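# Slide a drive sled into the rack's empty bay

## Task

Take a drive sled from the shelf and push it into the empty bay of the rack so that its front lines up flush with the neighbouring drives and it is oriented the same way up as they are; then release it and pull the grippers away. It only counts if the sled stays seated on its own, without the robot holding it.

## Robot and tools

Robot: two arms, left_arm and right_arm, each with six revolute joints and a parallel gripper. left_arm is the robot's own left, on the +y side; image sides do not tell you which arm is which. Each wrist carries a fisheye camera: cam_left_wrist and cam_right_wrist, both 616x616 pixels.

Frame: one shared scene frame. Origin on the floor (z = 0) under the centre of the robot's foot, +x is the direction the robot faces, +z is up. Only the floor height is known; the rack, shelf and sled must be located from images. Gripper fingers extend along the gripper's own +z and close along its y axis. The reported hand point sits between the finger pads, roughly 1 cm short of the tips, and its printed value may be off, more so at long reach. Identical joint angles can yield different hand poses on the two arms.

Tool execute_actions, argument actions: a list holding zero or one item.
- Empty list: no motion, just returns the current state.
- Move: {"rows": [[...]], "steps": N}. N is 1 to 15 control steps of 1/30 s each, default 15. Each row is one step; if there are fewer rows than steps the last row repeats. Every row has 14 numbers for both arms together: left_arm waist, shoulder, elbow, wrist pitch, wrist yaw, wrist roll, opening, then the same seven for right_arm. Both arms must be filled in even if only one moves (repeat the current values for the idle arm).
- Joint values are absolute target angles in radians, in the same units as the Joint positions line, not offsets. Stated ranges per arm: waist -2.880 to 2.880, shoulder 0.000 to 3.142, elbow 0.000 to 3.019, wrist pitch -1.693 to 1.571, wrist yaw -1.571 to 1.571, wrist roll -2.094 to 2.094. True ends may differ by up to 0.019 rad either way. A target more than 0.019 rad beyond a stated end, and further out than the joint's last reported angle, gets the whole call rejected with nothing sent. Targets beyond the real end are clipped there, and a "joint sent to its limit" note may appear (possibly about an earlier move); its absence does not prove more room exists.
- Opening is an absolute value from -1 (closed) to +1 (fully open, 0.094 m pad gap).
- Wait: {"steps": N} with no rows, N up to 300; the arms keep heading for the last target. Time spent replying counts toward the wait.
- Optional pictures: true/false controls whether camera images are returned (default is images included).

Speed limits: each step the commanded target is kept within a fixed lead of the measured angle (waist 0.264, shoulder 0.32, elbow 0.276, wrist pitch 0.33, wrist yaw 0.186, wrist roll 0.522 rad), and targets that would move the hand more than 70 mm from where it is are scaled back. Large moves therefore take several calls. Arms continue toward the latest target between calls until motion nearly stops or a step is HELD.

Result lines: a state line per arm gives end_effector_position (metres) and end_effector_quat_wxyz in the scene frame. Joint positions and Joint velocities list the six joints (rad, rad/s) then the pad gap (m, m/s). grip_measured is the measured opening on the same -1..1 scale you command; each gripper may read up to about 1 mm off, consistently. Joint torques follow the joint order without the gripper and include offsets, scale errors, friction and noise, so treat them as rough. "joint command not followed" means a clearance check altered or blocked some joint targets on some steps; the rest of the row still ran. HELD marks steps where your row, or part of it, was not sent. MOTOR HOT appears from 85 °C; at 100 °C the arm drops everything and sags (OVER-TEMPERATURE FAULT) until it cools, so don't hold loads longer than necessary.

Gripping: command an opening a little under grip_measured, about 0.03 below for a firm hold, less for a gentle one. Per-pad force tops out around 50 to 62 N (lower on some grippers, lower still on parts under about 2 mm thick), with a brief spike at first contact. Something may occasionally tug on a held part or shove a loose object, so keep a secure grip while carrying.

Tool zoom_image: camera (cam_left_wrist or cam_right_wrist) and region [x0, y0, x1, y1] in pixels of that camera's latest full image, origin top-left, at most 504 by 504. Useful for checking sled alignment with the bay and whether its front is flush with the adjacent drives.

Tool finished_scene: argument scene, the number of the scene you are in. It ends that scene irreversibly, reports whether the goal was met, and presents the next task. Replying without any tool call ends all remaining work.

Suggested order: look, locate the sled and the empty bay, approach with an open gripper, grasp, carry, align the sled with the bay matching the neighbours' orientation, slide it in until flush, open the gripper, withdraw, confirm it stays put, then call finished_scene.

Avoid: dropping the sled, slamming or forcing it into the rack, knocking items off the shelf or out of the work area, and letting the two arms collide or press against each other. Smooth, economical motion is preferred.

Each tool is called after "Emit:" by a JSON object that holds its "name" and its "arguments", one argument or row to a line.

## Session

Emit:
{"name": "execute_actions", "arguments": {
  "actions": []
}}

Scene clock: 0.00 s of 5400.00 s.
left_arm: end_effector_position=(+0.3684, +0.1755, +1.0582) grip_measured=+0.057 end_effector_quat_wxyz=(+0.122, -0.667, +0.733, -0.055) | right_arm: end_effector_position=(+0.3798, +0.0255, +0.9990) grip_measured=-0.988 end_effector_quat_wxyz=(+0.152, +0.357, +0.833, +0.396)
Joint positions: left_arm=[-2.382  1.735  0.666 -0.235 -0.214 -1.792  0.05 ] | right_arm=[ 2.641  2.206  0.66   0.87  -0.109  1.435  0.001]
Joint velocities: left_arm=[-0.005 -0.005 -0.012 -0.022  0.125  0.022 -0.   ] | right_arm=[-0.005  0.005 -0.017  0.002  0.007 -0.007  0.001]
Joint torques (N m, as the arm reports them, + toward a larger angle): no reading

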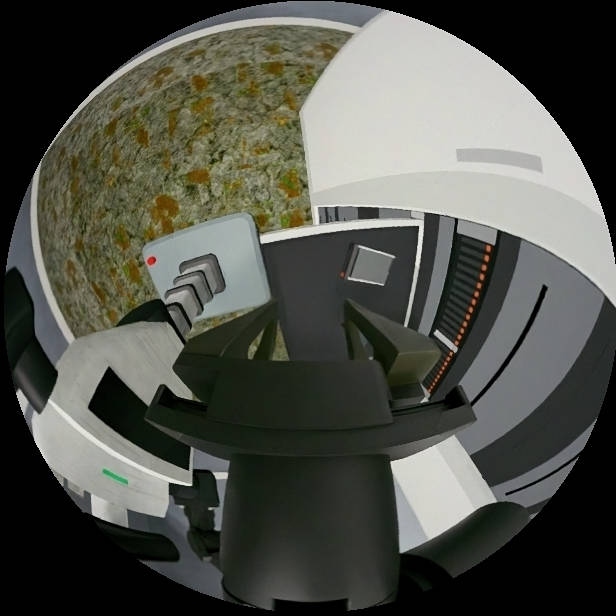

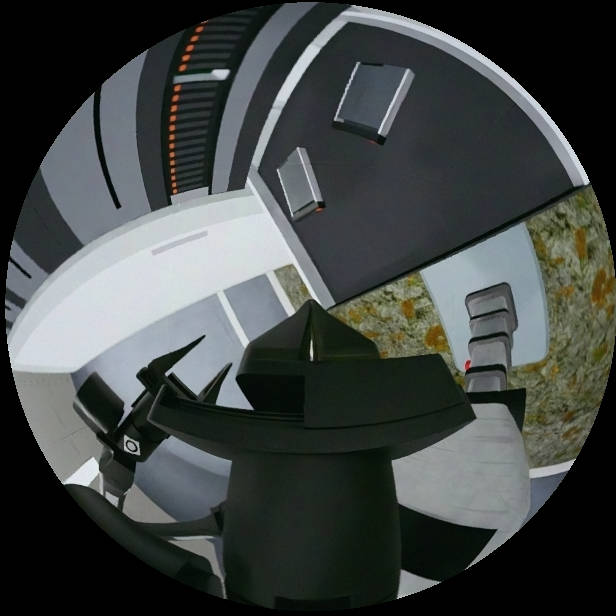

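Emit:
{"name": "execute_actions", "arguments": {
  "actions": [
    {"rows":[[-2.382,1.735,0.666,-0.235,0,-1.792,1,2.641,2.206,0.66,0.87,0,1.435,1]],"steps":15}
  ],
  "pictures": false
}}

Emit:
{"name": "execute_actions", "arguments": {
  "actions": [
    {"rows":[[-2.382,1.735,0.666,0.065,0,-1.792,1,2.641,2.206,0.96,0.87,0,1.435,1]],"steps":15}
  ],
  "pictures": false
}}

Emit:
{"name": "execute_actions", "arguments": {
  "actions": [
    {"rows":[[-2.382,1.735,0.666,0.065,0,-1.792,1,2.641,1.906,0.96,0.87,0,1.435,1]],"steps":15}
  ]
}}

Scene clock: 36.10 s of 5400.00 s.
left_arm: end_effector_position=(+0.3573, +0.1422, +1.0563) grip_measured=+1.000 end_effector_quat_wxyz=(+0.031, -0.661, +0.742, -0.106) | right_arm: end_effector_position=(+0.3903, +0.0116, +0.9972) grip_measured=+1.000 end_effector_quat_wxyz=(+0.192, +0.377, +0.826, +0.371)
Joint positions: left_arm=[-2.38   1.735  0.666 -0.235 -0.003 -1.792  0.094] | right_arm=[ 2.642  2.206  0.66   0.87  -0.003  1.435  0.094]
Joint velocities: left_arm=[-0.005  0.015 -0.007 -0.007  0.037 -0.037  0.   ] | right_arm=[-0.015  0.005  0.022  0.007  0.037  0.007  0.   ]
Joint torques (N m, as the arm reports them, + toward a larger angle): left_arm=[ -0.89 -10.93   3.77   0.94   0.06  -0.01] | right_arm=[  1.39 -11.73   1.02   1.55   0.12  -0.04]
Steps of this call (steps 1 to 90: nothing new was sent; then 32.60 s passed at rest; steps 91 to 105: all 15 steps of this action). Readings (joint positions):
91: left_arm=[-2.380 1.735 0.666 -0.235 -0.121 -1.792] | right_arm=[2.642 2.206 0.660 0.870 -0.055 1.435]
92: left_arm=[-2.379 1.735 0.666 -0.235 -0.049 -1.792] | right_arm=[2.643 2.206 0.660 0.870 -0.021 1.435]
94: left_arm=[-2.380 1.735 0.666 -0.235 -0.009 -1.792] | right_arm=[2.642 2.206 0.660 0.870 -0.005 1.435]
98: left_arm=[-2.380 1.735 0.666 -0.235 -0.003 -1.792] | right_arm=[2.642 2.206 0.660 0.870 -0.003 1.435]
105: the state above

Scene clock: 36.60 s of 5400.00 s.
left_arm: end_effector_position=(+0.4125, +0.1235, +1.0761) grip_measured=+1.000 end_effector_quat_wxyz=(+0.095, -0.648, +0.722, -0.221) | right_arm: end_effector_position=(+0.5267, +0.0989, +1.0906) grip_measured=+1.000 end_effector_quat_wxyz=(+0.269, +0.349, +0.751, +0.491)
Joint positions: left_arm=[-2.38   1.738  0.655  0.046 -0.003 -1.792  0.094] | right_arm=[ 2.642  2.188  0.973  0.866 -0.003  1.435  0.094]
Joint velocities: left_arm=[ 0.005  0.005 -0.002  0.002 -0.007  0.022  0.   ] | right_arm=[-0.015 -0.005  0.007 -0.017 -0.051  0.007  0.   ]
Joint torques (N m, as the arm reports them, + toward a larger angle): left_arm=[ -0.96 -11.73   4.61   2.24   0.06   0.02] | right_arm=[  2.04 -14.     3.48   2.01   0.09  -0.06]
Steps of this call (steps 1 to 15: all 15 steps of this action). Readings (joint positions):
1: left_arm=[-2.380 1.736 0.659 -0.174 -0.003 -1.792] | right_arm=[2.642 2.207 0.669 0.869 -0.003 1.435]
2: left_arm=[-2.380 1.738 0.652 -0.092 -0.003 -1.792] | right_arm=[2.642 2.210 0.690 0.866 -0.003 1.435]
4: left_arm=[-2.380 1.739 0.654 0.002 -0.003 -1.792] | right_arm=[2.642 2.213 0.754 0.865 -0.003 1.435]
8: left_arm=[-2.380 1.738 0.655 0.044 -0.003 -1.792] | right_arm=[2.642 2.212 0.912 0.865 -0.003 1.435]
15: the state above

Scene clock: 37.10 s of 5400.00 s.
left_arm: end_effector_position=(+0.4125, +0.1235, +1.0761) grip_measured=+1.000 end_effector_quat_wxyz=(+0.095, -0.648, +0.722, -0.221) | right_arm: end_effector_position=(+0.5540, +0.1012, +1.3063) grip_measured=+1.000 end_effector_quat_wxyz=(+0.339, +0.311, +0.655, +0.599)
Joint positions: left_arm=[-2.38   1.738  0.655  0.046 -0.003 -1.792  0.094] | right_arm=[ 2.642  1.847  0.957  0.872 -0.003  1.435  0.094]
Joint velocities: left_arm=[-0.005 -0.005  0.012  0.002 -0.007  0.022  0.   ] | right_arm=[-0.015  0.005 -0.017  0.002 -0.051  0.022  0.   ]
Joint torques (N m, as the arm reports them, + toward a larger angle): left_arm=[ -0.89 -11.72   4.63   2.22   0.06   0.02] | right_arm=[ 1.46 -9.72  7.48  1.8   0.05 -0.06]
Steps of this call (steps 1 to 15: all 15 steps of this action). Readings (joint positions):
1: left_arm=[-2.380 1.738 0.655 0.046 -0.003 -1.792] | right_arm=[2.642 2.181 0.971 0.865 -0.003 1.435]
2: left_arm=[-2.380 1.738 0.655 0.046 -0.003 -1.792] | right_arm=[2.642 2.168 0.965 0.862 -0.003 1.435]
4: left_arm=[-2.380 1.738 0.655 0.046 -0.003 -1.792] | right_arm=[2.642 2.122 0.958 0.861 -0.003 1.435]
8: left_arm=[-2.380 1.738 0.655 0.046 -0.003 -1.792] | right_arm=[2.642 1.989 0.957 0.861 -0.003 1.435]
15: the state above

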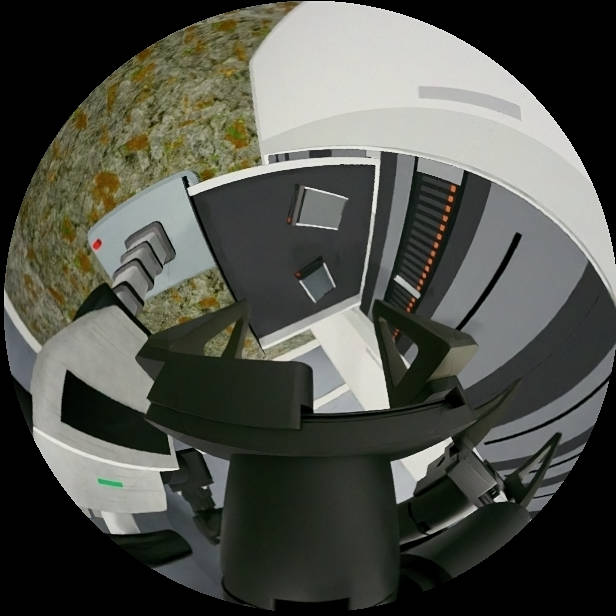

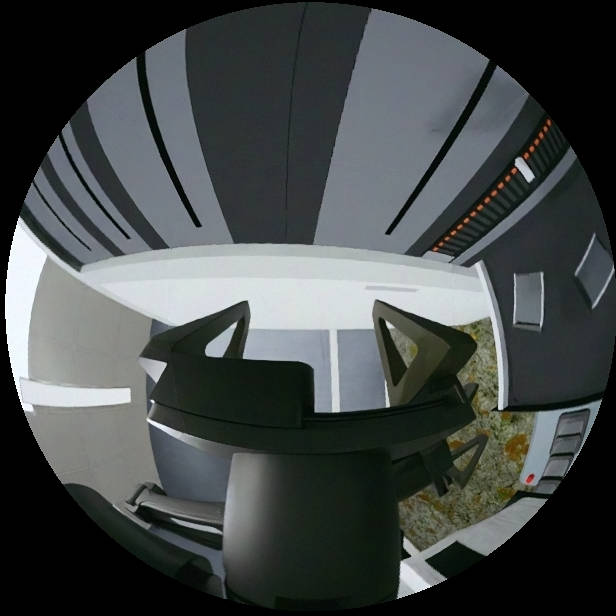

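Emit:
{"name": "zoom_image", "arguments": {
  "camera": "cam_left_wrist",
  "region": [260,140,500,360]
}}

Emit:
{"name": "execute_actions", "arguments": {
  "actions": [
    {"rows":[[-2.0,2.0,0.8,-0.2,0,-1.792,1,2.9,1.2,0.7,0.5,0,1.435,1]],"steps":15}
  ],
  "pictures": false
}}

Emit:
{"name": "execute_actions", "arguments": {
  "actions": [
    {"rows":[[-2.0,2.0,0.8,-0.2,0,-1.792,1,2.88,1.2,0.7,0.5,0,1.435,1]],"steps":15}
  ]
}}

Region (260, 140, 500, 360) of cam_left_wrist's 616x616 image, scaled by 2.100, with more detail than that image has; it fills the top 462 rows of this view, and the rest is white.

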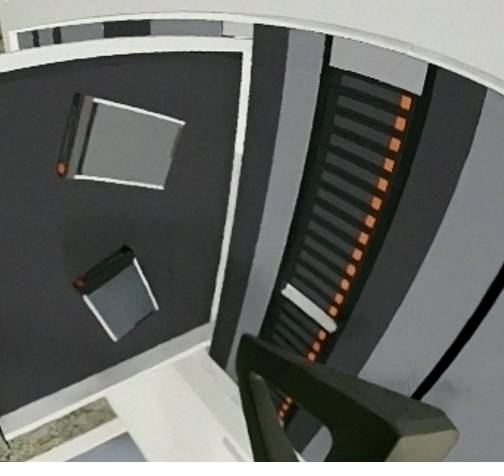

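action 0: row 1 of 1 asks right_arm/right/joint1 (the waist) for 2.900 radians, more than 0.019 radians past the upper end of its range (2.880 radians), so nothing of the call was run and nothing moved. Give that column an angle inside the range.

Scene clock: 65.63 s of 5400.00 s.
left_arm: end_effector_position=(+0.3827, +0.3028, +0.9652) grip_measured=+1.000 end_effector_quat_wxyz=(+0.015, -0.802, +0.595, -0.036) | right_arm: end_effector_position=(+0.3629, +0.1074, +1.4890) grip_measured=+1.000 end_effector_quat_wxyz=(+0.276, +0.226, +0.660, +0.661)
Joint positions: left_arm=[-1.965  2.024  0.785 -0.191 -0.002 -1.792  0.094] | right_arm=[ 2.88   1.197  0.724  0.517 -0.003  1.435  0.094]
Joint velocities: left_arm=[-0.22  -0.063  0.002 -0.012 -0.007 -0.022  0.   ] | right_arm=[-0.015 -1.294 -0.007  0.012 -0.022 -0.022  0.   ]
Joint torques (N m, as the arm reports them, + toward a larger angle): left_arm=[ -2.69 -15.56   3.33   0.28   0.    -0.02] | right_arm=[ 1.29  0.25  7.94  0.91  0.03 -0.08]
Steps of this call (steps 1 to 30: the robot went on to your last target; steps 31 to 90: nothing new was sent; then 25.03 s passed at rest; steps 91 to 105: all 15 steps of this action). Readings (joint positions):
91: left_arm=[-2.370 1.747 0.663 0.021 0.001 -1.792] | right_arm=[2.648 1.886 0.947 0.843 -0.000 1.435]
92: left_arm=[-2.350 1.766 0.680 -0.014 0.002 -1.792] | right_arm=[2.658 1.859 0.920 0.795 0.000 1.435]
94: left_arm=[-2.281 1.829 0.716 -0.067 0.002 -1.792] | right_arm=[2.699 1.783 0.850 0.705 0.001 1.435]
98: left_arm=[-2.093 1.957 0.771 -0.146 0.002 -1.792] | right_arm=[2.813 1.588 0.749 0.581 0.001 1.435]
105: the state above

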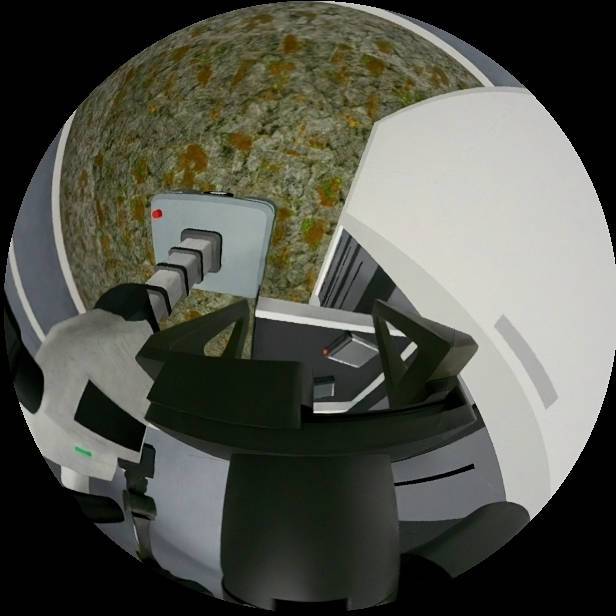

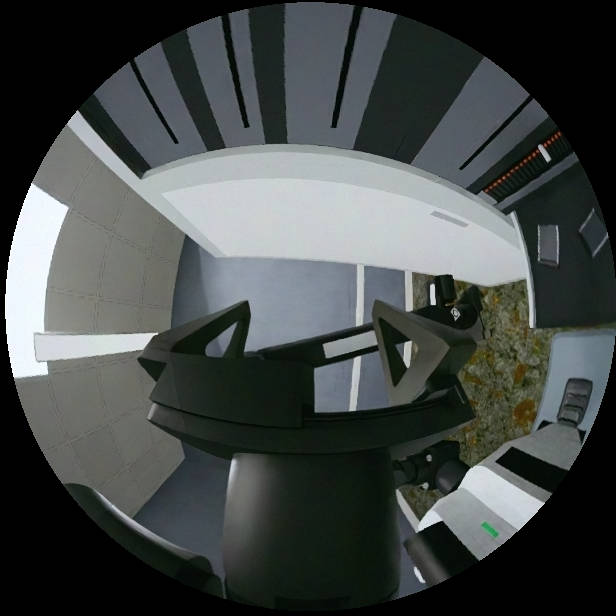

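Emit:
{"name": "execute_actions", "arguments": {
  "actions": [
    {"rows":[[-2.28,2.3,1.0,0.2,0,-0.5,1,2.88,1.2,0.7,0.5,0,1.435,1]],"steps":15}
  ],
  "pictures": false
}}

Emit:
{"name": "execute_actions", "arguments": {
  "actions": [
    {"rows":[[-2.28,2.44,1.0,0.655,0,0,1,2.88,1.2,0.7,0.5,0,1.435,1]],"steps":15}
  ]
}}

Scene clock: 108.73 s of 5400.00 s.
left_arm: end_effector_position=(+0.4784, +0.1255, +0.8975) grip_measured=+1.000 end_effector_quat_wxyz=(+0.153, -0.226, +0.955, -0.113) | right_arm: end_effector_position=(+0.3613, +0.1072, +1.4722) grip_measured=+1.000 end_effector_quat_wxyz=(+0.270, +0.230, +0.673, +0.649)
Joint positions: left_arm=[-2.315  2.316  0.998  0.181  0.002 -0.734  0.094] | right_arm=[ 2.88   1.205  0.708  0.503 -0.002  1.435  0.094]
Joint velocities: left_arm=[ 0.122 -0.005  0.002  0.042 -0.051  1.487  0.   ] | right_arm=[ 0.005 -0.005 -0.012 -0.012  0.007  0.037  0.   ]
Joint torques (N m, as the arm reports them, + toward a larger angle): left_arm=[  0.97 -18.48   2.61   2.05  -0.1    0.08] | right_arm=[ 1.29 -6.68  9.29  1.77  0.03 -0.07]
Steps of this call (steps 1 to 30: the robot went on to your last target; steps 31 to 90: nothing new was sent; then 39.60 s passed at rest; steps 91 to 105: all 15 steps of this action). Readings (joint positions):
91: left_arm=[-2.007 2.027 0.788 -0.167 -0.004 -1.759] | right_arm=[2.880 1.205 0.708 0.503 -0.002 1.435]
92: left_arm=[-2.021 2.048 0.800 -0.126 -0.005 -1.719] | right_arm=[2.880 1.205 0.708 0.503 -0.002 1.435]
94: left_arm=[-2.072 2.111 0.845 -0.041 -0.005 -1.633] | right_arm=[2.880 1.205 0.708 0.503 -0.002 1.435]
98: left_arm=[-2.205 2.249 0.953 0.118 -0.004 -1.347] | right_arm=[2.880 1.205 0.708 0.503 -0.002 1.435]
105: the state above

Scene clock: 109.23 s of 5400.00 s.
left_arm: end_effector_position=(+0.5225, +0.1321, +0.8838) grip_measured=+1.000 end_effector_quat_wxyz=(+0.334, +0.087, +0.936, -0.071) | right_arm: end_effector_position=(+0.3613, +0.1072, +1.4722) grip_measured=+1.000 end_effector_quat_wxyz=(+0.270, +0.230, +0.673, +0.649)
Joint positions: left_arm=[-2.282  2.453  0.998  0.634  0.002 -0.042  0.094] | right_arm=[ 2.88   1.205  0.708  0.503 -0.002  1.435  0.094]
Joint velocities: left_arm=[-0.005  0.005 -0.007 -0.002 -0.066  0.183  0.   ] | right_arm=[-0.005 -0.005 -0.012 -0.007 -0.007  0.051  0.   ]
Joint torques (N m, as the arm reports them, + toward a larger angle): left_arm=[ -0.85 -17.5    1.91   2.75  -0.08   0.12] | right_arm=[ 1.37 -6.62  9.31  1.68  0.02 -0.08]
Steps of this call (steps 1 to 15: all 15 steps of this action). Readings (joint positions):
1: left_arm=[-2.310 2.327 0.994 0.250 0.002 -0.642] | right_arm=[2.880 1.205 0.708 0.503 -0.002 1.435]
2: left_arm=[-2.304 2.348 0.993 0.362 0.002 -0.543] | right_arm=[2.880 1.205 0.708 0.503 -0.002 1.435]
4: left_arm=[-2.292 2.399 1.002 0.538 0.002 -0.358] | right_arm=[2.880 1.205 0.708 0.503 -0.002 1.435]
8: left_arm=[-2.282 2.448 1.001 0.621 0.002 -0.154] | right_arm=[2.880 1.205 0.708 0.503 -0.002 1.435]
15: the state above

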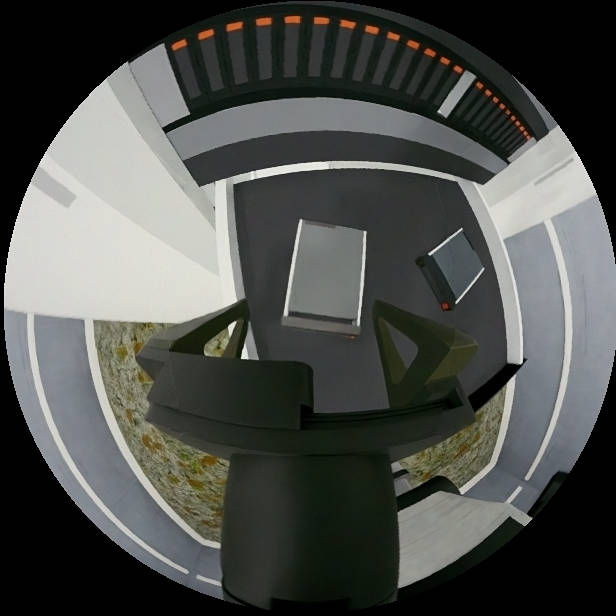

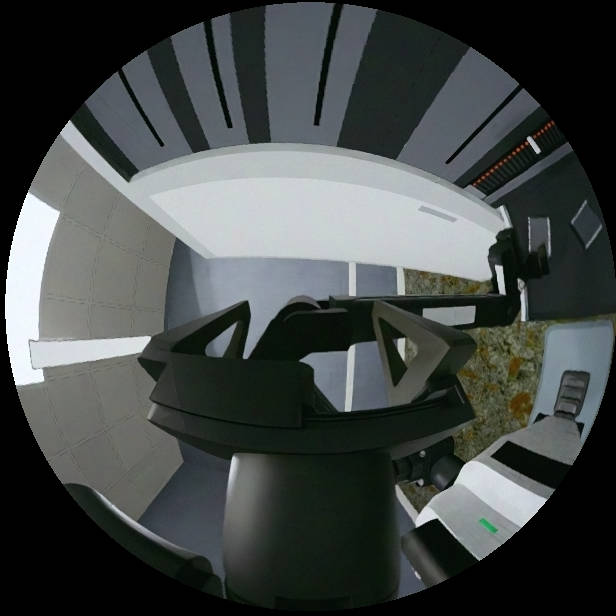

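Emit:
{"name": "execute_actions", "arguments": {
  "actions": [
    {"rows":[[-2.28,2.6,1.025,0.89,0.08,0,1,2.88,1.2,0.7,0.5,0,1.435,1]],"steps":15}
  ]
}}

Scene clock: 124.67 s of 5400.00 s.
left_arm: end_effector_position=(+0.5156, +0.1182, +0.8514) grip_measured=+1.000 end_effector_quat_wxyz=(+0.387, +0.120, +0.908, -0.105) | right_arm: end_effector_position=(+0.3613, +0.1072, +1.4722) grip_measured=+1.000 end_effector_quat_wxyz=(+0.270, +0.230, +0.673, +0.649)
Joint positions: left_arm=[-2.282  2.604  1.028  0.877  0.078  0.003  0.094] | right_arm=[ 2.88   1.205  0.708  0.503 -0.002  1.435  0.094]
Joint velocities: left_arm=[-0.005 -0.005 -0.012  0.012 -0.007  0.037  0.   ] | right_arm=[-0.015 -0.005 -0.002 -0.012 -0.081  0.037  0.   ]
Joint torques (N m, as the arm reports them, + toward a larger angle): left_arm=[ -0.44 -17.83   0.75   2.38   0.1   -0.06] | right_arm=[ 1.27 -6.6   9.29  1.76  0.03 -0.08]
Steps of this call (steps 1 to 30: the robot went on to your last target; steps 31 to 90: nothing new was sent; then 11.93 s passed at rest; steps 91 to 105: all 15 steps of this action). Readings (joint positions):
91: left_arm=[-2.281 2.466 0.998 0.687 0.040 -0.013] | right_arm=[2.880 1.205 0.708 0.503 -0.002 1.435]
92: left_arm=[-2.280 2.490 1.006 0.764 0.063 -0.013] | right_arm=[2.880 1.205 0.708 0.503 -0.002 1.435]
94: left_arm=[-2.281 2.543 1.029 0.841 0.075 -0.013] | right_arm=[2.880 1.205 0.708 0.503 -0.002 1.435]
98: left_arm=[-2.282 2.604 1.028 0.876 0.078 0.003] | right_arm=[2.880 1.205 0.708 0.503 -0.002 1.435]
105: the state above

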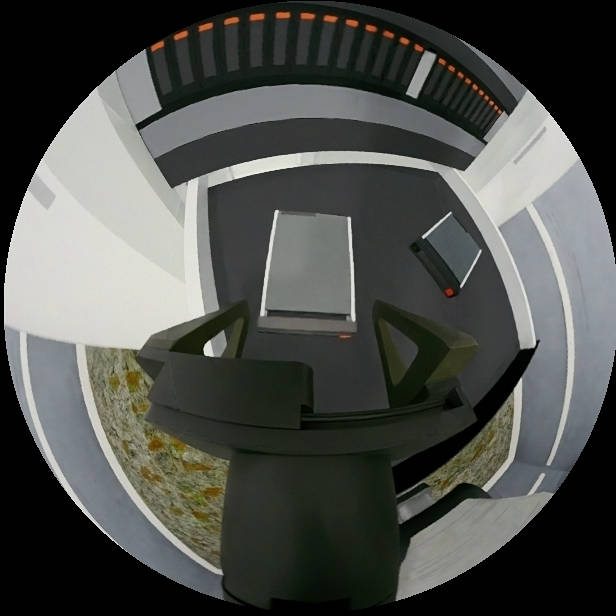

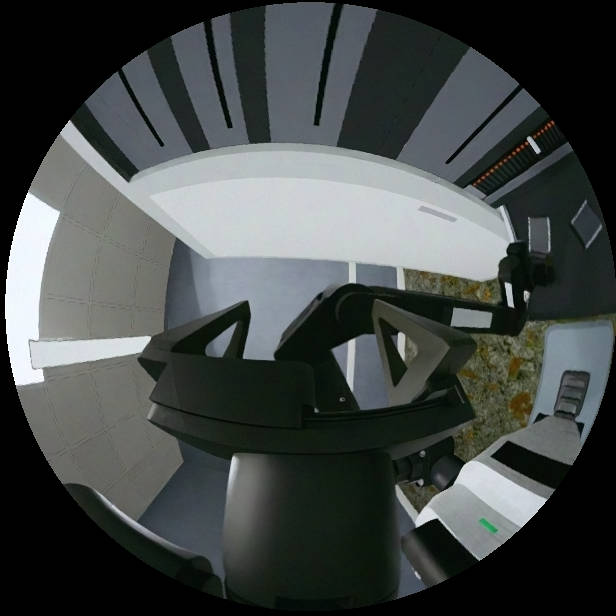

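Emit:
{"name": "execute_actions", "arguments": {
  "actions": [
    {"rows":[[-2.28,2.687,1.122,0.88,0.08,0,1,2.88,1.2,0.7,0.5,0,1.435,1]],"steps":15}
  ]
}}

Scene clock: 132.60 s of 5400.00 s.
left_arm: end_effector_position=(+0.5447, +0.1037, +0.8444) grip_measured=+1.000 end_effector_quat_wxyz=(+0.411, +0.127, +0.896, -0.111) | right_arm: end_effector_position=(+0.3613, +0.1072, +1.4722) grip_measured=+1.000 end_effector_quat_wxyz=(+0.270, +0.230, +0.673, +0.649)
Joint positions: left_arm=[-2.292  2.649  1.121  0.882  0.084  0.009  0.094] | right_arm=[ 2.88   1.205  0.708  0.503 -0.002  1.435  0.094]
Joint velocities: left_arm=[ 0.005 -0.005  0.012 -0.007 -0.022 -0.007  0.   ] | right_arm=[ 0.005 -0.015  0.007 -0.012 -0.007 -0.051  0.   ]
Joint torques (N m, as the arm reports them, + toward a larger angle): left_arm=[  0.03 -14.93   1.43   1.87  -0.14  -0.12] | right_arm=[ 1.1  -6.6   9.26  1.76  0.01 -0.06]
Steps of this call (steps 1 to 15: the robot went on to your last target; steps 16 to 90: nothing new was sent; then 4.43 s passed at rest; steps 91 to 105: all 15 steps of this action). Readings (joint positions):
91: left_arm=[-2.282 2.611 1.036 0.877 0.078 0.004] | right_arm=[2.880 1.205 0.708 0.503 -0.002 1.435]
92: left_arm=[-2.284 2.617 1.051 0.881 0.078 0.007] | right_arm=[2.880 1.205 0.708 0.503 -0.002 1.435]
94: left_arm=[-2.289 2.632 1.086 0.882 0.078 0.009] | right_arm=[2.880 1.205 0.708 0.503 -0.002 1.435]
98: left_arm=[-2.290 2.643 1.116 0.882 0.080 0.009] | right_arm=[2.880 1.205 0.708 0.503 -0.002 1.435]
105: the state above

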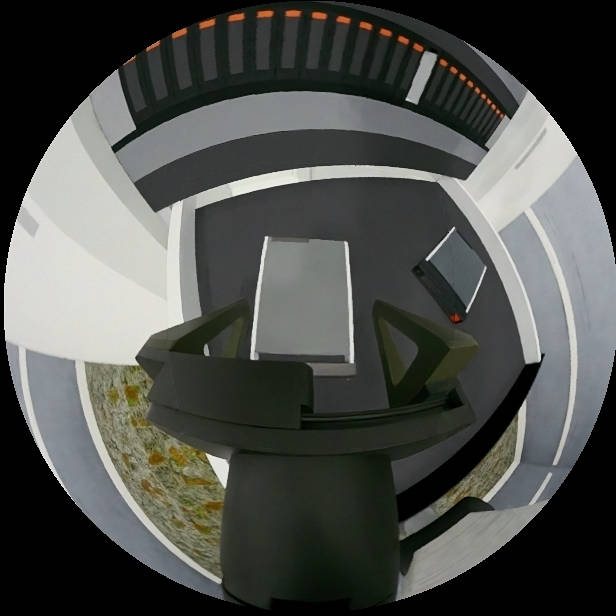

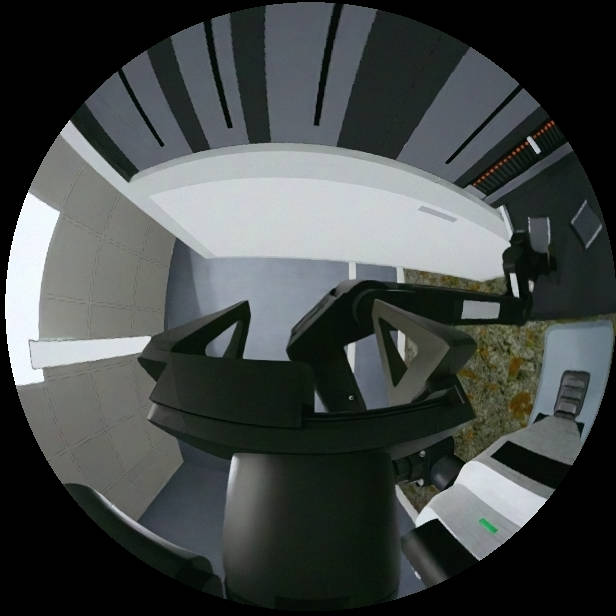

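Emit:
{"name": "execute_actions", "arguments": {
  "actions": [
    {"rows":[[-2.28,2.61,1.09,0.88,0.08,0,1,2.88,1.2,0.7,0.5,0,1.435,1],[-2.27,2.61,1.09,0.88,0.08,0,1,2.88,1.2,0.7,0.5,0,1.435,1],[-2.258,2.61,1.08,0.88,0.08,0,1,2.88,1.2,0.7,0.5,0,1.435,1]],"steps":15}
  ]
}}

Scene clock: 137.93 s of 5400.00 s.
left_arm: end_effector_position=(+0.5417, +0.1179, +0.8525) grip_measured=+1.000 end_effector_quat_wxyz=(+0.408, +0.118, +0.899, -0.106) | right_arm: end_effector_position=(+0.3613, +0.1072, +1.4722) grip_measured=+1.000 end_effector_quat_wxyz=(+0.270, +0.230, +0.673, +0.649)
Joint positions: left_arm=[-2.271  2.622  1.087  0.882  0.084  0.009  0.094] | right_arm=[ 2.88   1.205  0.708  0.503 -0.002  1.435  0.094]
Joint velocities: left_arm=[-0.005 -0.005 -0.002 -0.012  0.007  0.037  0.   ] | right_arm=[ 0.015 -0.005  0.002 -0.012 -0.037 -0.022  0.   ]
Joint torques (N m, as the arm reports them, + toward a larger angle): left_arm=[  0.32 -18.51   0.86   1.86  -0.15  -0.13] | right_arm=[ 1.13 -6.59  9.3   1.72  0.03 -0.07]
Steps of this call (steps 1 to 15: the robot went on to your last target; steps 16 to 90: nothing new was sent; then 1.83 s passed at rest; steps 91 to 105: all 15 steps of this action). Readings (joint positions):
91: left_arm=[-2.292 2.646 1.119 0.882 0.084 0.009] | right_arm=[2.880 1.205 0.708 0.503 -0.002 1.435]
92: left_arm=[-2.291 2.642 1.113 0.882 0.084 0.009] | right_arm=[2.880 1.205 0.708 0.503 -0.002 1.435]
94: left_arm=[-2.287 2.632 1.097 0.882 0.084 0.009] | right_arm=[2.880 1.205 0.708 0.503 -0.002 1.435]
98: left_arm=[-2.273 2.623 1.087 0.882 0.084 0.009] | right_arm=[2.880 1.205 0.708 0.503 -0.002 1.435]
105: the state above

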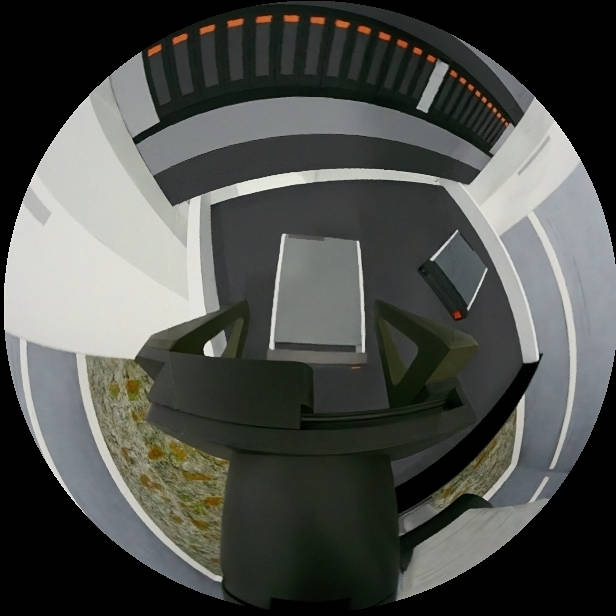

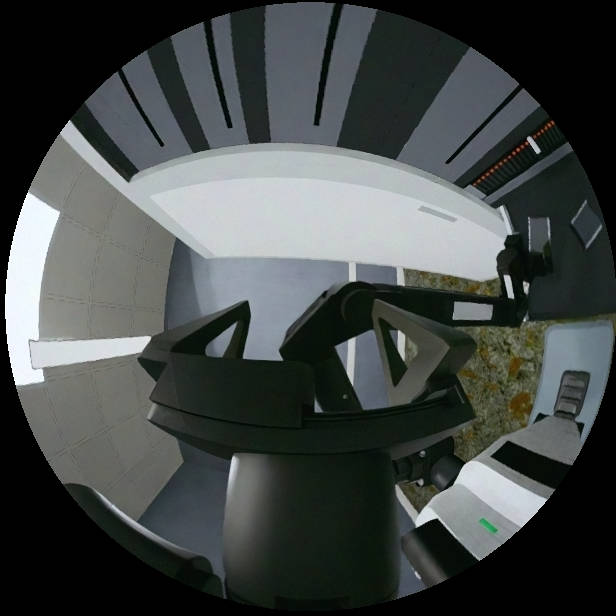

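Emit:
{"name": "execute_actions", "arguments": {
  "actions": [
    {"rows":[[-2.27,2.64,1.08,0.91,0.08,0,1,2.88,1.2,0.7,0.5,0,1.435,1],[-2.27,2.64,1.08,0.91,0.08,0,1,2.88,1.2,0.7,0.5,0,1.435,1],[-2.27,2.64,1.08,0.91,0.08,0,1,2.88,1.2,0.7,0.5,0,1.435,1],[-2.27,2.67,1.09,0.93,0.08,0,1,2.88,1.2,0.7,0.5,0,1.435,1],[-2.27,2.67,1.09,0.93,0.08,0,1,2.88,1.2,0.7,0.5,0,1.435,1],[-2.27,2.67,1.09,0.93,0.08,0,1,2.88,1.2,0.7,0.5,0,1.435,1],[-2.27,2.695,1.1,0.95,0.08,0,1,2.88,1.2,0.7,0.5,0,1.435,1]],"steps":15}
  ]
}}

Scene clock: 149.77 s of 5400.00 s.
left_arm: end_effector_position=(+0.5430, +0.1179, +0.8531) grip_measured=+1.000 end_effector_quat_wxyz=(+0.430, +0.118, +0.889, -0.105) | right_arm: end_effector_position=(+0.3613, +0.1072, +1.4722) grip_measured=+1.000 end_effector_quat_wxyz=(+0.270, +0.230, +0.673, +0.649)
Joint positions: left_arm=[-2.271  2.645  1.087  0.952  0.08   0.013  0.094] | right_arm=[ 2.88   1.205  0.708  0.503 -0.002  1.435  0.094]
Joint velocities: left_arm=[ 0.005 -0.005 -0.007 -0.012  0.007  0.007  0.   ] | right_arm=[ 0.015 -0.005 -0.002 -0.002  0.022  0.007  0.   ]
Joint torques (N m, as the arm reports them, + toward a larger angle): left_arm=[ -0.78 -12.98   1.85   1.86   0.05  -0.18] | right_arm=[ 1.26 -6.55  9.3   1.76  0.02 -0.08]
Steps of this call (steps 1 to 15: the robot went on to your last target; steps 16 to 90: nothing new was sent; then 8.33 s passed at rest; steps 91 to 105: all 15 steps of this action). Readings (joint positions):
91: left_arm=[-2.271 2.622 1.087 0.884 0.084 0.009] | right_arm=[2.880 1.205 0.708 0.503 -0.002 1.435]
92: left_arm=[-2.271 2.623 1.087 0.886 0.084 0.009] | right_arm=[2.880 1.205 0.708 0.503 -0.002 1.435]
94: left_arm=[-2.271 2.627 1.087 0.895 0.083 0.009] | right_arm=[2.880 1.205 0.708 0.503 -0.002 1.435]
98: left_arm=[-2.271 2.640 1.087 0.934 0.081 0.010] | right_arm=[2.880 1.205 0.708 0.503 -0.002 1.435]
105: the state above

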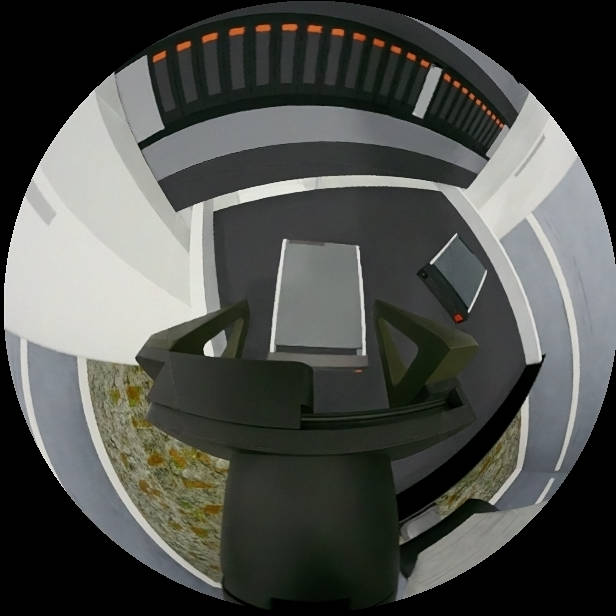

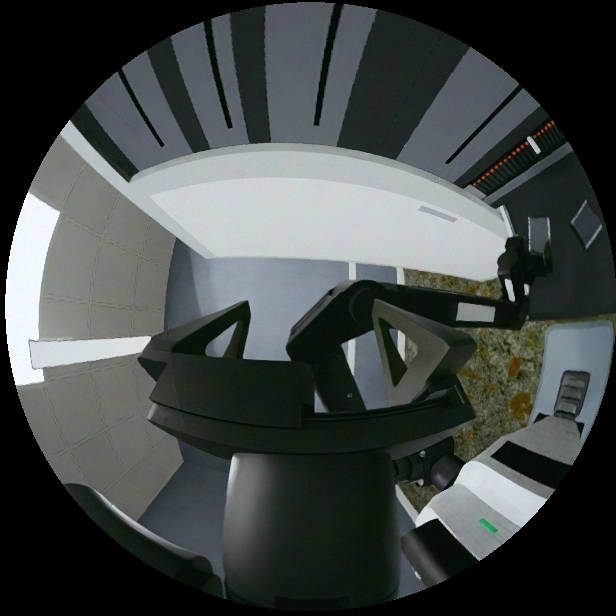

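Emit:
{"name": "execute_actions", "arguments": {
  "actions": [
    {"rows":[[-2.27,2.55,1.09,0.9,0.08,0,1,2.88,1.2,0.7,0.5,0,1.435,1],[-2.27,2.49,1.09,0.85,0.08,0,1,2.88,1.2,0.7,0.5,0,1.435,1],[-2.27,2.49,1.09,0.8,0.08,0,1,2.88,1.2,0.7,0.5,0,1.435,1],[-2.27,2.49,1.09,0.75,0.08,0,1,2.88,1.2,0.7,0.5,0,1.435,1],[-2.27,2.49,1.09,0.7,0.08,0,1,2.88,1.2,0.7,0.5,0,1.435,1],[-2.27,2.49,1.09,0.65,0.08,0,1,2.88,1.2,0.7,0.5,0,1.435,1],[-2.27,2.49,1.09,0.6,0.08,0,1,2.88,1.2,0.7,0.5,0,1.435,1],[-2.27,2.49,1.095,0.52,0.08,0,1,2.88,1.2,0.7,0.5,0,1.435,1]],"steps":15}
  ]
}}

Scene clock: 160.33 s of 5400.00 s.
left_arm: end_effector_position=(+0.5454, +0.1184, +0.8745) grip_measured=+1.000 end_effector_quat_wxyz=(+0.319, +0.122, +0.935, -0.095) | right_arm: end_effector_position=(+0.3613, +0.1072, +1.4722) grip_measured=+1.000 end_effector_quat_wxyz=(+0.270, +0.230, +0.673, +0.649)
Joint positions: left_arm=[-2.271  2.478  1.093  0.535  0.08   0.013  0.094] | right_arm=[ 2.88   1.205  0.708  0.503 -0.002  1.435  0.094]
Joint velocities: left_arm=[-0.015  0.073  0.007 -0.076  0.007  0.11   0.   ] | right_arm=[-0.015 -0.005 -0.012 -0.012  0.022 -0.022  0.   ]
Joint torques (N m, as the arm reports them, + toward a larger angle): left_arm=[ -0.9  -17.66   2.28   1.19   0.05  -0.17] | right_arm=[ 1.25 -6.71  9.25  1.74  0.03 -0.07]
Steps of this call (steps 1 to 15: the robot went on to your last target; steps 16 to 90: nothing new was sent; then 7.07 s passed at rest; steps 91 to 105: all 15 steps of this action). Readings (joint positions):
91: left_arm=[-2.271 2.638 1.087 0.944 0.080 0.014] | right_arm=[2.880 1.205 0.708 0.503 -0.002 1.435]
92: left_arm=[-2.271 2.624 1.084 0.919 0.080 0.014] | right_arm=[2.880 1.205 0.708 0.503 -0.002 1.435]
94: left_arm=[-2.271 2.581 1.081 0.839 0.080 0.014] | right_arm=[2.880 1.205 0.708 0.503 -0.002 1.435]
98: left_arm=[-2.271 2.490 1.085 0.651 0.080 0.014] | right_arm=[2.880 1.205 0.708 0.503 -0.002 1.435]
105: the state above

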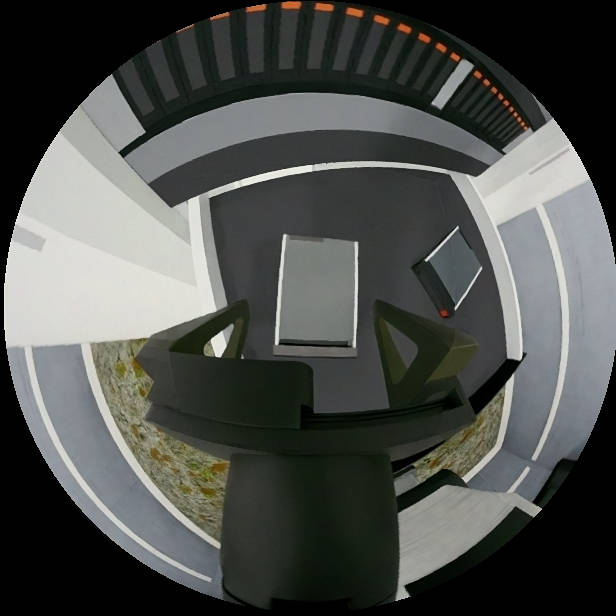

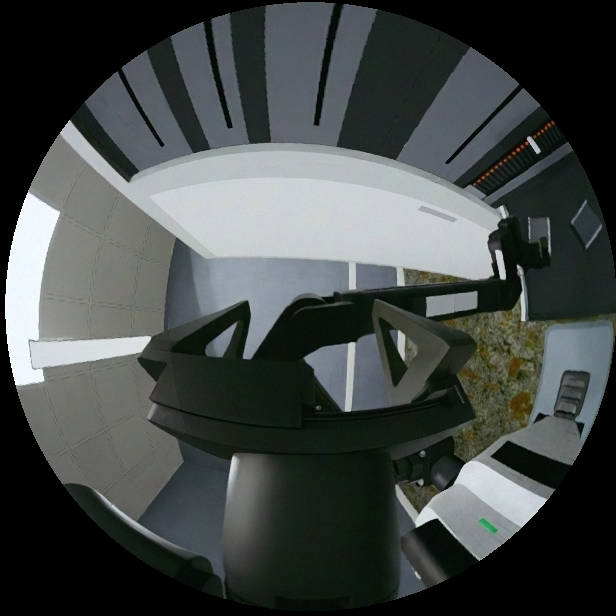

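Emit:
{"name": "execute_actions", "arguments": {
  "actions": [
    {"rows":[[-2.27,2.52,1.095,0.57,0.08,0,1,2.88,1.2,0.7,0.5,0,1.435,1],[-2.27,2.52,1.095,0.57,0.08,0,1,2.88,1.2,0.7,0.5,0,1.435,1],[-2.27,2.52,1.095,0.57,0.08,0,1,2.88,1.2,0.7,0.5,0,1.435,1],[-2.27,2.55,1.095,0.61,0.08,0,1,2.88,1.2,0.7,0.5,0,1.435,1],[-2.27,2.55,1.095,0.61,0.08,0,1,2.88,1.2,0.7,0.5,0,1.435,1],[-2.27,2.55,1.095,0.61,0.08,0,1,2.88,1.2,0.7,0.5,0,1.435,1],[-2.27,2.58,1.095,0.66,0.08,0,1,2.88,1.2,0.7,0.5,0,1.435,1]],"steps":15}
  ]
}}

Scene clock: 170.50 s of 5400.00 s.
left_arm: end_effector_position=(+0.5301, +0.1191, +0.8459) grip_measured=+1.000 end_effector_quat_wxyz=(+0.331, +0.126, +0.930, -0.096) | right_arm: end_effector_position=(+0.3613, +0.1072, +1.4722) grip_measured=+1.000 end_effector_quat_wxyz=(+0.270, +0.230, +0.673, +0.649)
Joint positions: left_arm=[-2.274  2.562  1.092  0.647  0.08   0.019  0.094] | right_arm=[ 2.88   1.205  0.708  0.503 -0.002  1.435  0.094]
Joint velocities: left_arm=[ 0.005 -0.015  0.007  0.007 -0.007 -0.007  0.   ] | right_arm=[-0.015 -0.005 -0.012 -0.007 -0.022 -0.007  0.   ]
Joint torques (N m, as the arm reports them, + toward a larger angle): left_arm=[ -0.62 -16.58   1.84   2.35   0.07  -0.23] | right_arm=[ 1.24 -6.48  9.26  1.78  0.02 -0.07]
Steps of this call (steps 1 to 15: the robot went on to your last target; steps 16 to 90: nothing new was sent; then 6.67 s passed at rest; steps 91 to 105: all 15 steps of this action). Readings (joint positions):
91: left_arm=[-2.271 2.489 1.093 0.535 0.080 0.013] | right_arm=[2.880 1.205 0.708 0.503 -0.002 1.435]
92: left_arm=[-2.271 2.492 1.093 0.542 0.080 0.013] | right_arm=[2.880 1.205 0.708 0.503 -0.002 1.435]
94: left_arm=[-2.271 2.502 1.093 0.558 0.080 0.013] | right_arm=[2.880 1.205 0.708 0.503 -0.002 1.435]
98: left_arm=[-2.271 2.543 1.093 0.615 0.080 0.013] | right_arm=[2.880 1.205 0.708 0.503 -0.002 1.435]
105: the state above

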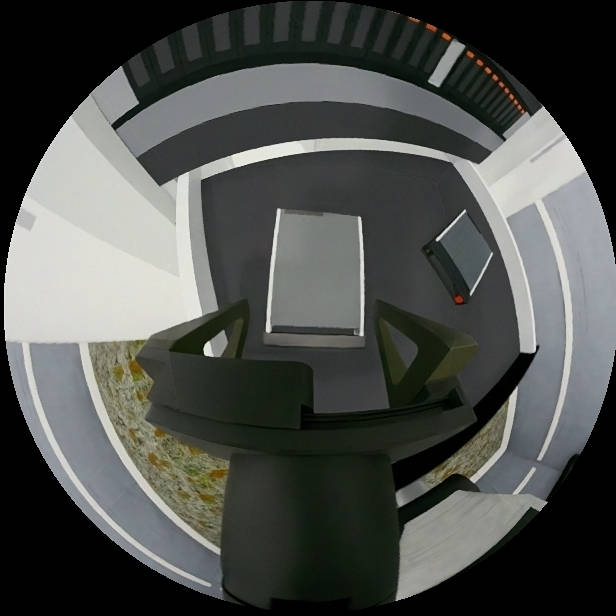

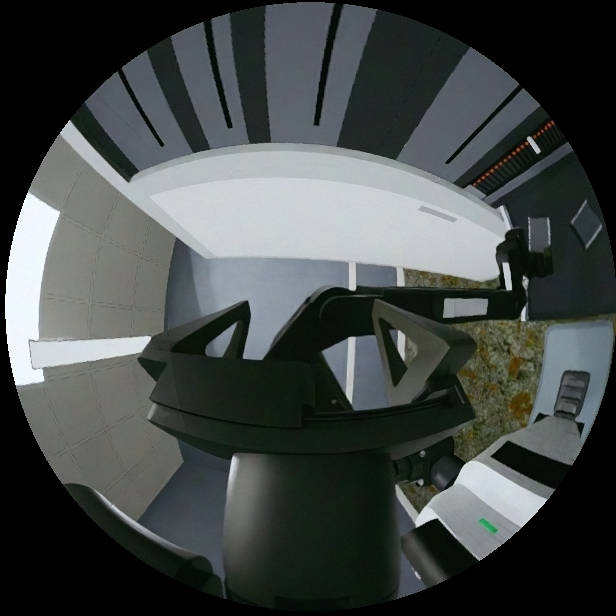

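Emit:
{"name": "execute_actions", "arguments": {
  "actions": [
    {"rows":[[-2.27,2.61,1.11,0.7,0.08,0,1,2.88,1.2,0.7,0.5,0,1.435,1],[-2.27,2.61,1.11,0.7,0.08,0,1,2.88,1.2,0.7,0.5,0,1.435,1],[-2.27,2.61,1.11,0.7,0.08,0,1,2.88,1.2,0.7,0.5,0,1.435,1],[-2.27,2.65,1.12,0.72,0.08,0,1,2.88,1.2,0.7,0.5,0,1.435,1]],"steps":15}
  ]
}}

Scene clock: 175.40 s of 5400.00 s.
left_arm: end_effector_position=(+0.5373, +0.1139, +0.8442) grip_measured=+1.000 end_effector_quat_wxyz=(+0.358, +0.127, +0.920, -0.100) | right_arm: end_effector_position=(+0.3613, +0.1072, +1.4722) grip_measured=+1.000 end_effector_quat_wxyz=(+0.270, +0.230, +0.673, +0.649)
Joint positions: left_arm=[-2.28   2.592  1.106  0.721  0.08   0.018  0.094] | right_arm=[ 2.88   1.205  0.708  0.503 -0.002  1.435  0.094]
Joint velocities: left_arm=[-0.015 -0.015 -0.012  0.022 -0.037 -0.007  0.   ] | right_arm=[-0.005 -0.024  0.002 -0.002  0.007 -0.095  0.   ]
Joint torques (N m, as the arm reports them, + toward a larger angle): left_arm=[ -0.14 -12.82   2.45   1.77   0.06  -0.21] | right_arm=[ 1.09 -6.65  9.28  1.78  0.02 -0.07]
Steps of this call (steps 1 to 15: the robot went on to your last target; steps 16 to 90: nothing new was sent; then 1.40 s passed at rest; steps 91 to 105: all 15 steps of this action). Readings (joint positions):
91: left_arm=[-2.274 2.564 1.092 0.655 0.080 0.018] | right_arm=[2.880 1.205 0.708 0.503 -0.002 1.435]
92: left_arm=[-2.274 2.568 1.093 0.668 0.080 0.018] | right_arm=[2.880 1.205 0.708 0.503 -0.002 1.435]
94: left_arm=[-2.274 2.576 1.095 0.689 0.080 0.018] | right_arm=[2.880 1.205 0.708 0.503 -0.002 1.435]
98: left_arm=[-2.279 2.590 1.104 0.719 0.080 0.018] | right_arm=[2.880 1.205 0.708 0.503 -0.002 1.435]
105: the state above

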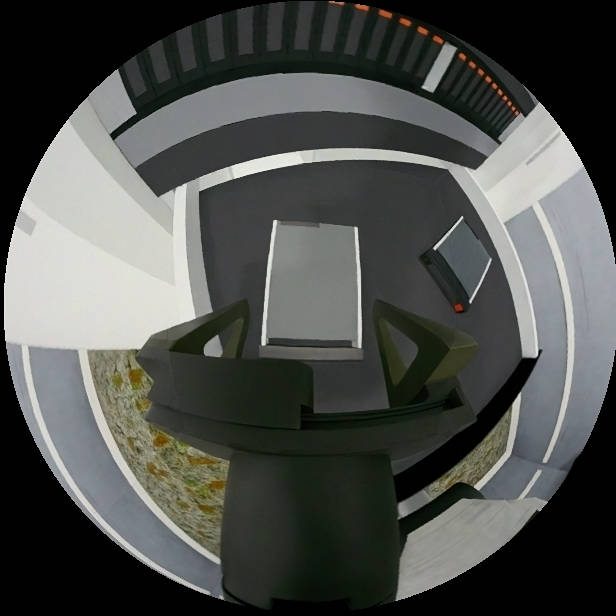

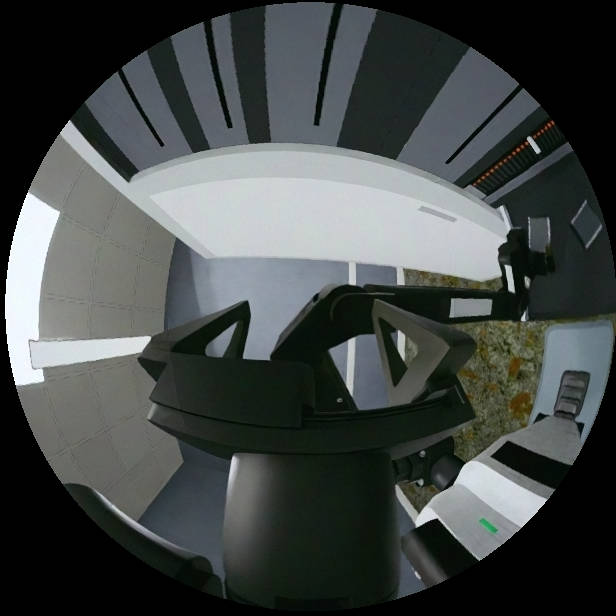

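Emit:
{"name": "execute_actions", "arguments": {
  "actions": [
    {"rows":[[-2.275,2.58,1.1,0.715,0.08,0.02,0.9,2.88,1.2,0.7,0.5,0,1.435,1],[-2.275,2.58,1.1,0.715,0.08,0.02,0.8,2.88,1.2,0.7,0.5,0,1.435,1],[-2.275,2.58,1.1,0.715,0.08,0.02,0.7,2.88,1.2,0.7,0.5,0,1.435,1],[-2.275,2.58,1.1,0.715,0.08,0.02,0.6,2.88,1.2,0.7,0.5,0,1.435,1],[-2.275,2.58,1.1,0.715,0.08,0.02,0.5,2.88,1.2,0.7,0.5,0,1.435,1],[-2.275,2.58,1.1,0.715,0.08,0.02,0.3,2.88,1.2,0.7,0.5,0,1.435,1]],"steps":15}
  ]
}}

Scene clock: 182.53 s of 5400.00 s.
left_arm: end_effector_position=(+0.5376, +0.1144, +0.8450) grip_measured=+0.303 end_effector_quat_wxyz=(+0.358, +0.126, +0.920, -0.099) | right_arm: end_effector_position=(+0.3613, +0.1072, +1.4722) grip_measured=+1.000 end_effector_quat_wxyz=(+0.270, +0.230, +0.673, +0.649)
Joint positions: left_arm=[-2.279  2.59   1.105  0.721  0.079  0.018  0.061] | right_arm=[ 2.88   1.205  0.708  0.503 -0.002  1.435  0.094]
Joint velocities: left_arm=[ 0.005 -0.015  0.002 -0.002 -0.022  0.022 -0.001] | right_arm=[ 0.005  0.005 -0.007 -0.002 -0.007  0.037  0.   ]
Joint torques (N m, as the arm reports them, + toward a larger angle): left_arm=[ -0.49 -18.53   1.24   1.56   0.11   0.  ] | right_arm=[ 1.31 -6.5   9.24  1.75  0.03 -0.07]
Steps of this call (steps 1 to 15: the robot went on to your last target; steps 16 to 90: nothing new was sent; then 3.63 s passed at rest; steps 91 to 105: all 15 steps of this action). Readings (joint positions):
91: left_arm=[-2.280 2.590 1.106 0.721 0.080 0.018] | right_arm=[2.880 1.205 0.708 0.503 -0.002 1.435]
92: left_arm=[-2.279 2.590 1.106 0.721 0.080 0.018] | right_arm=[2.880 1.205 0.708 0.503 -0.002 1.435]
94: left_arm=[-2.279 2.590 1.105 0.721 0.080 0.018] | right_arm=[2.880 1.205 0.708 0.503 -0.002 1.435]
98: left_arm=[-2.279 2.590 1.105 0.721 0.079 0.018] | right_arm=[2.880 1.205 0.708 0.503 -0.002 1.435]
105: the state above

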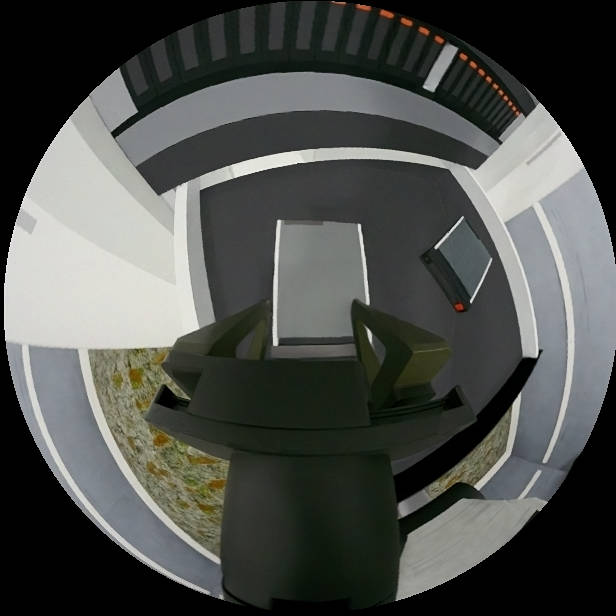

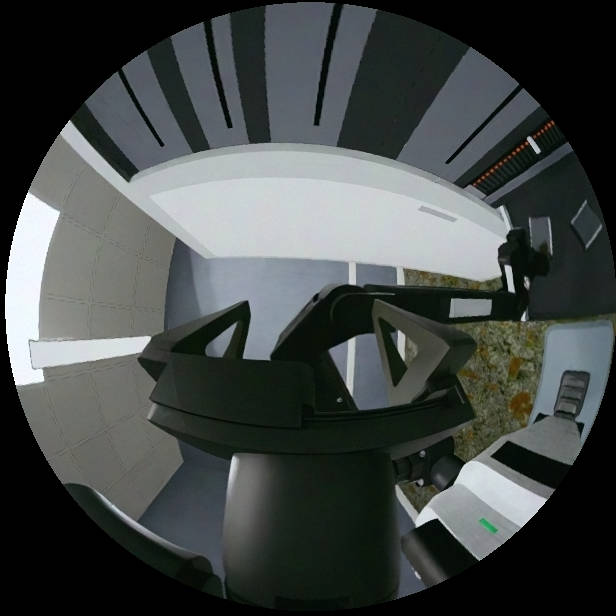

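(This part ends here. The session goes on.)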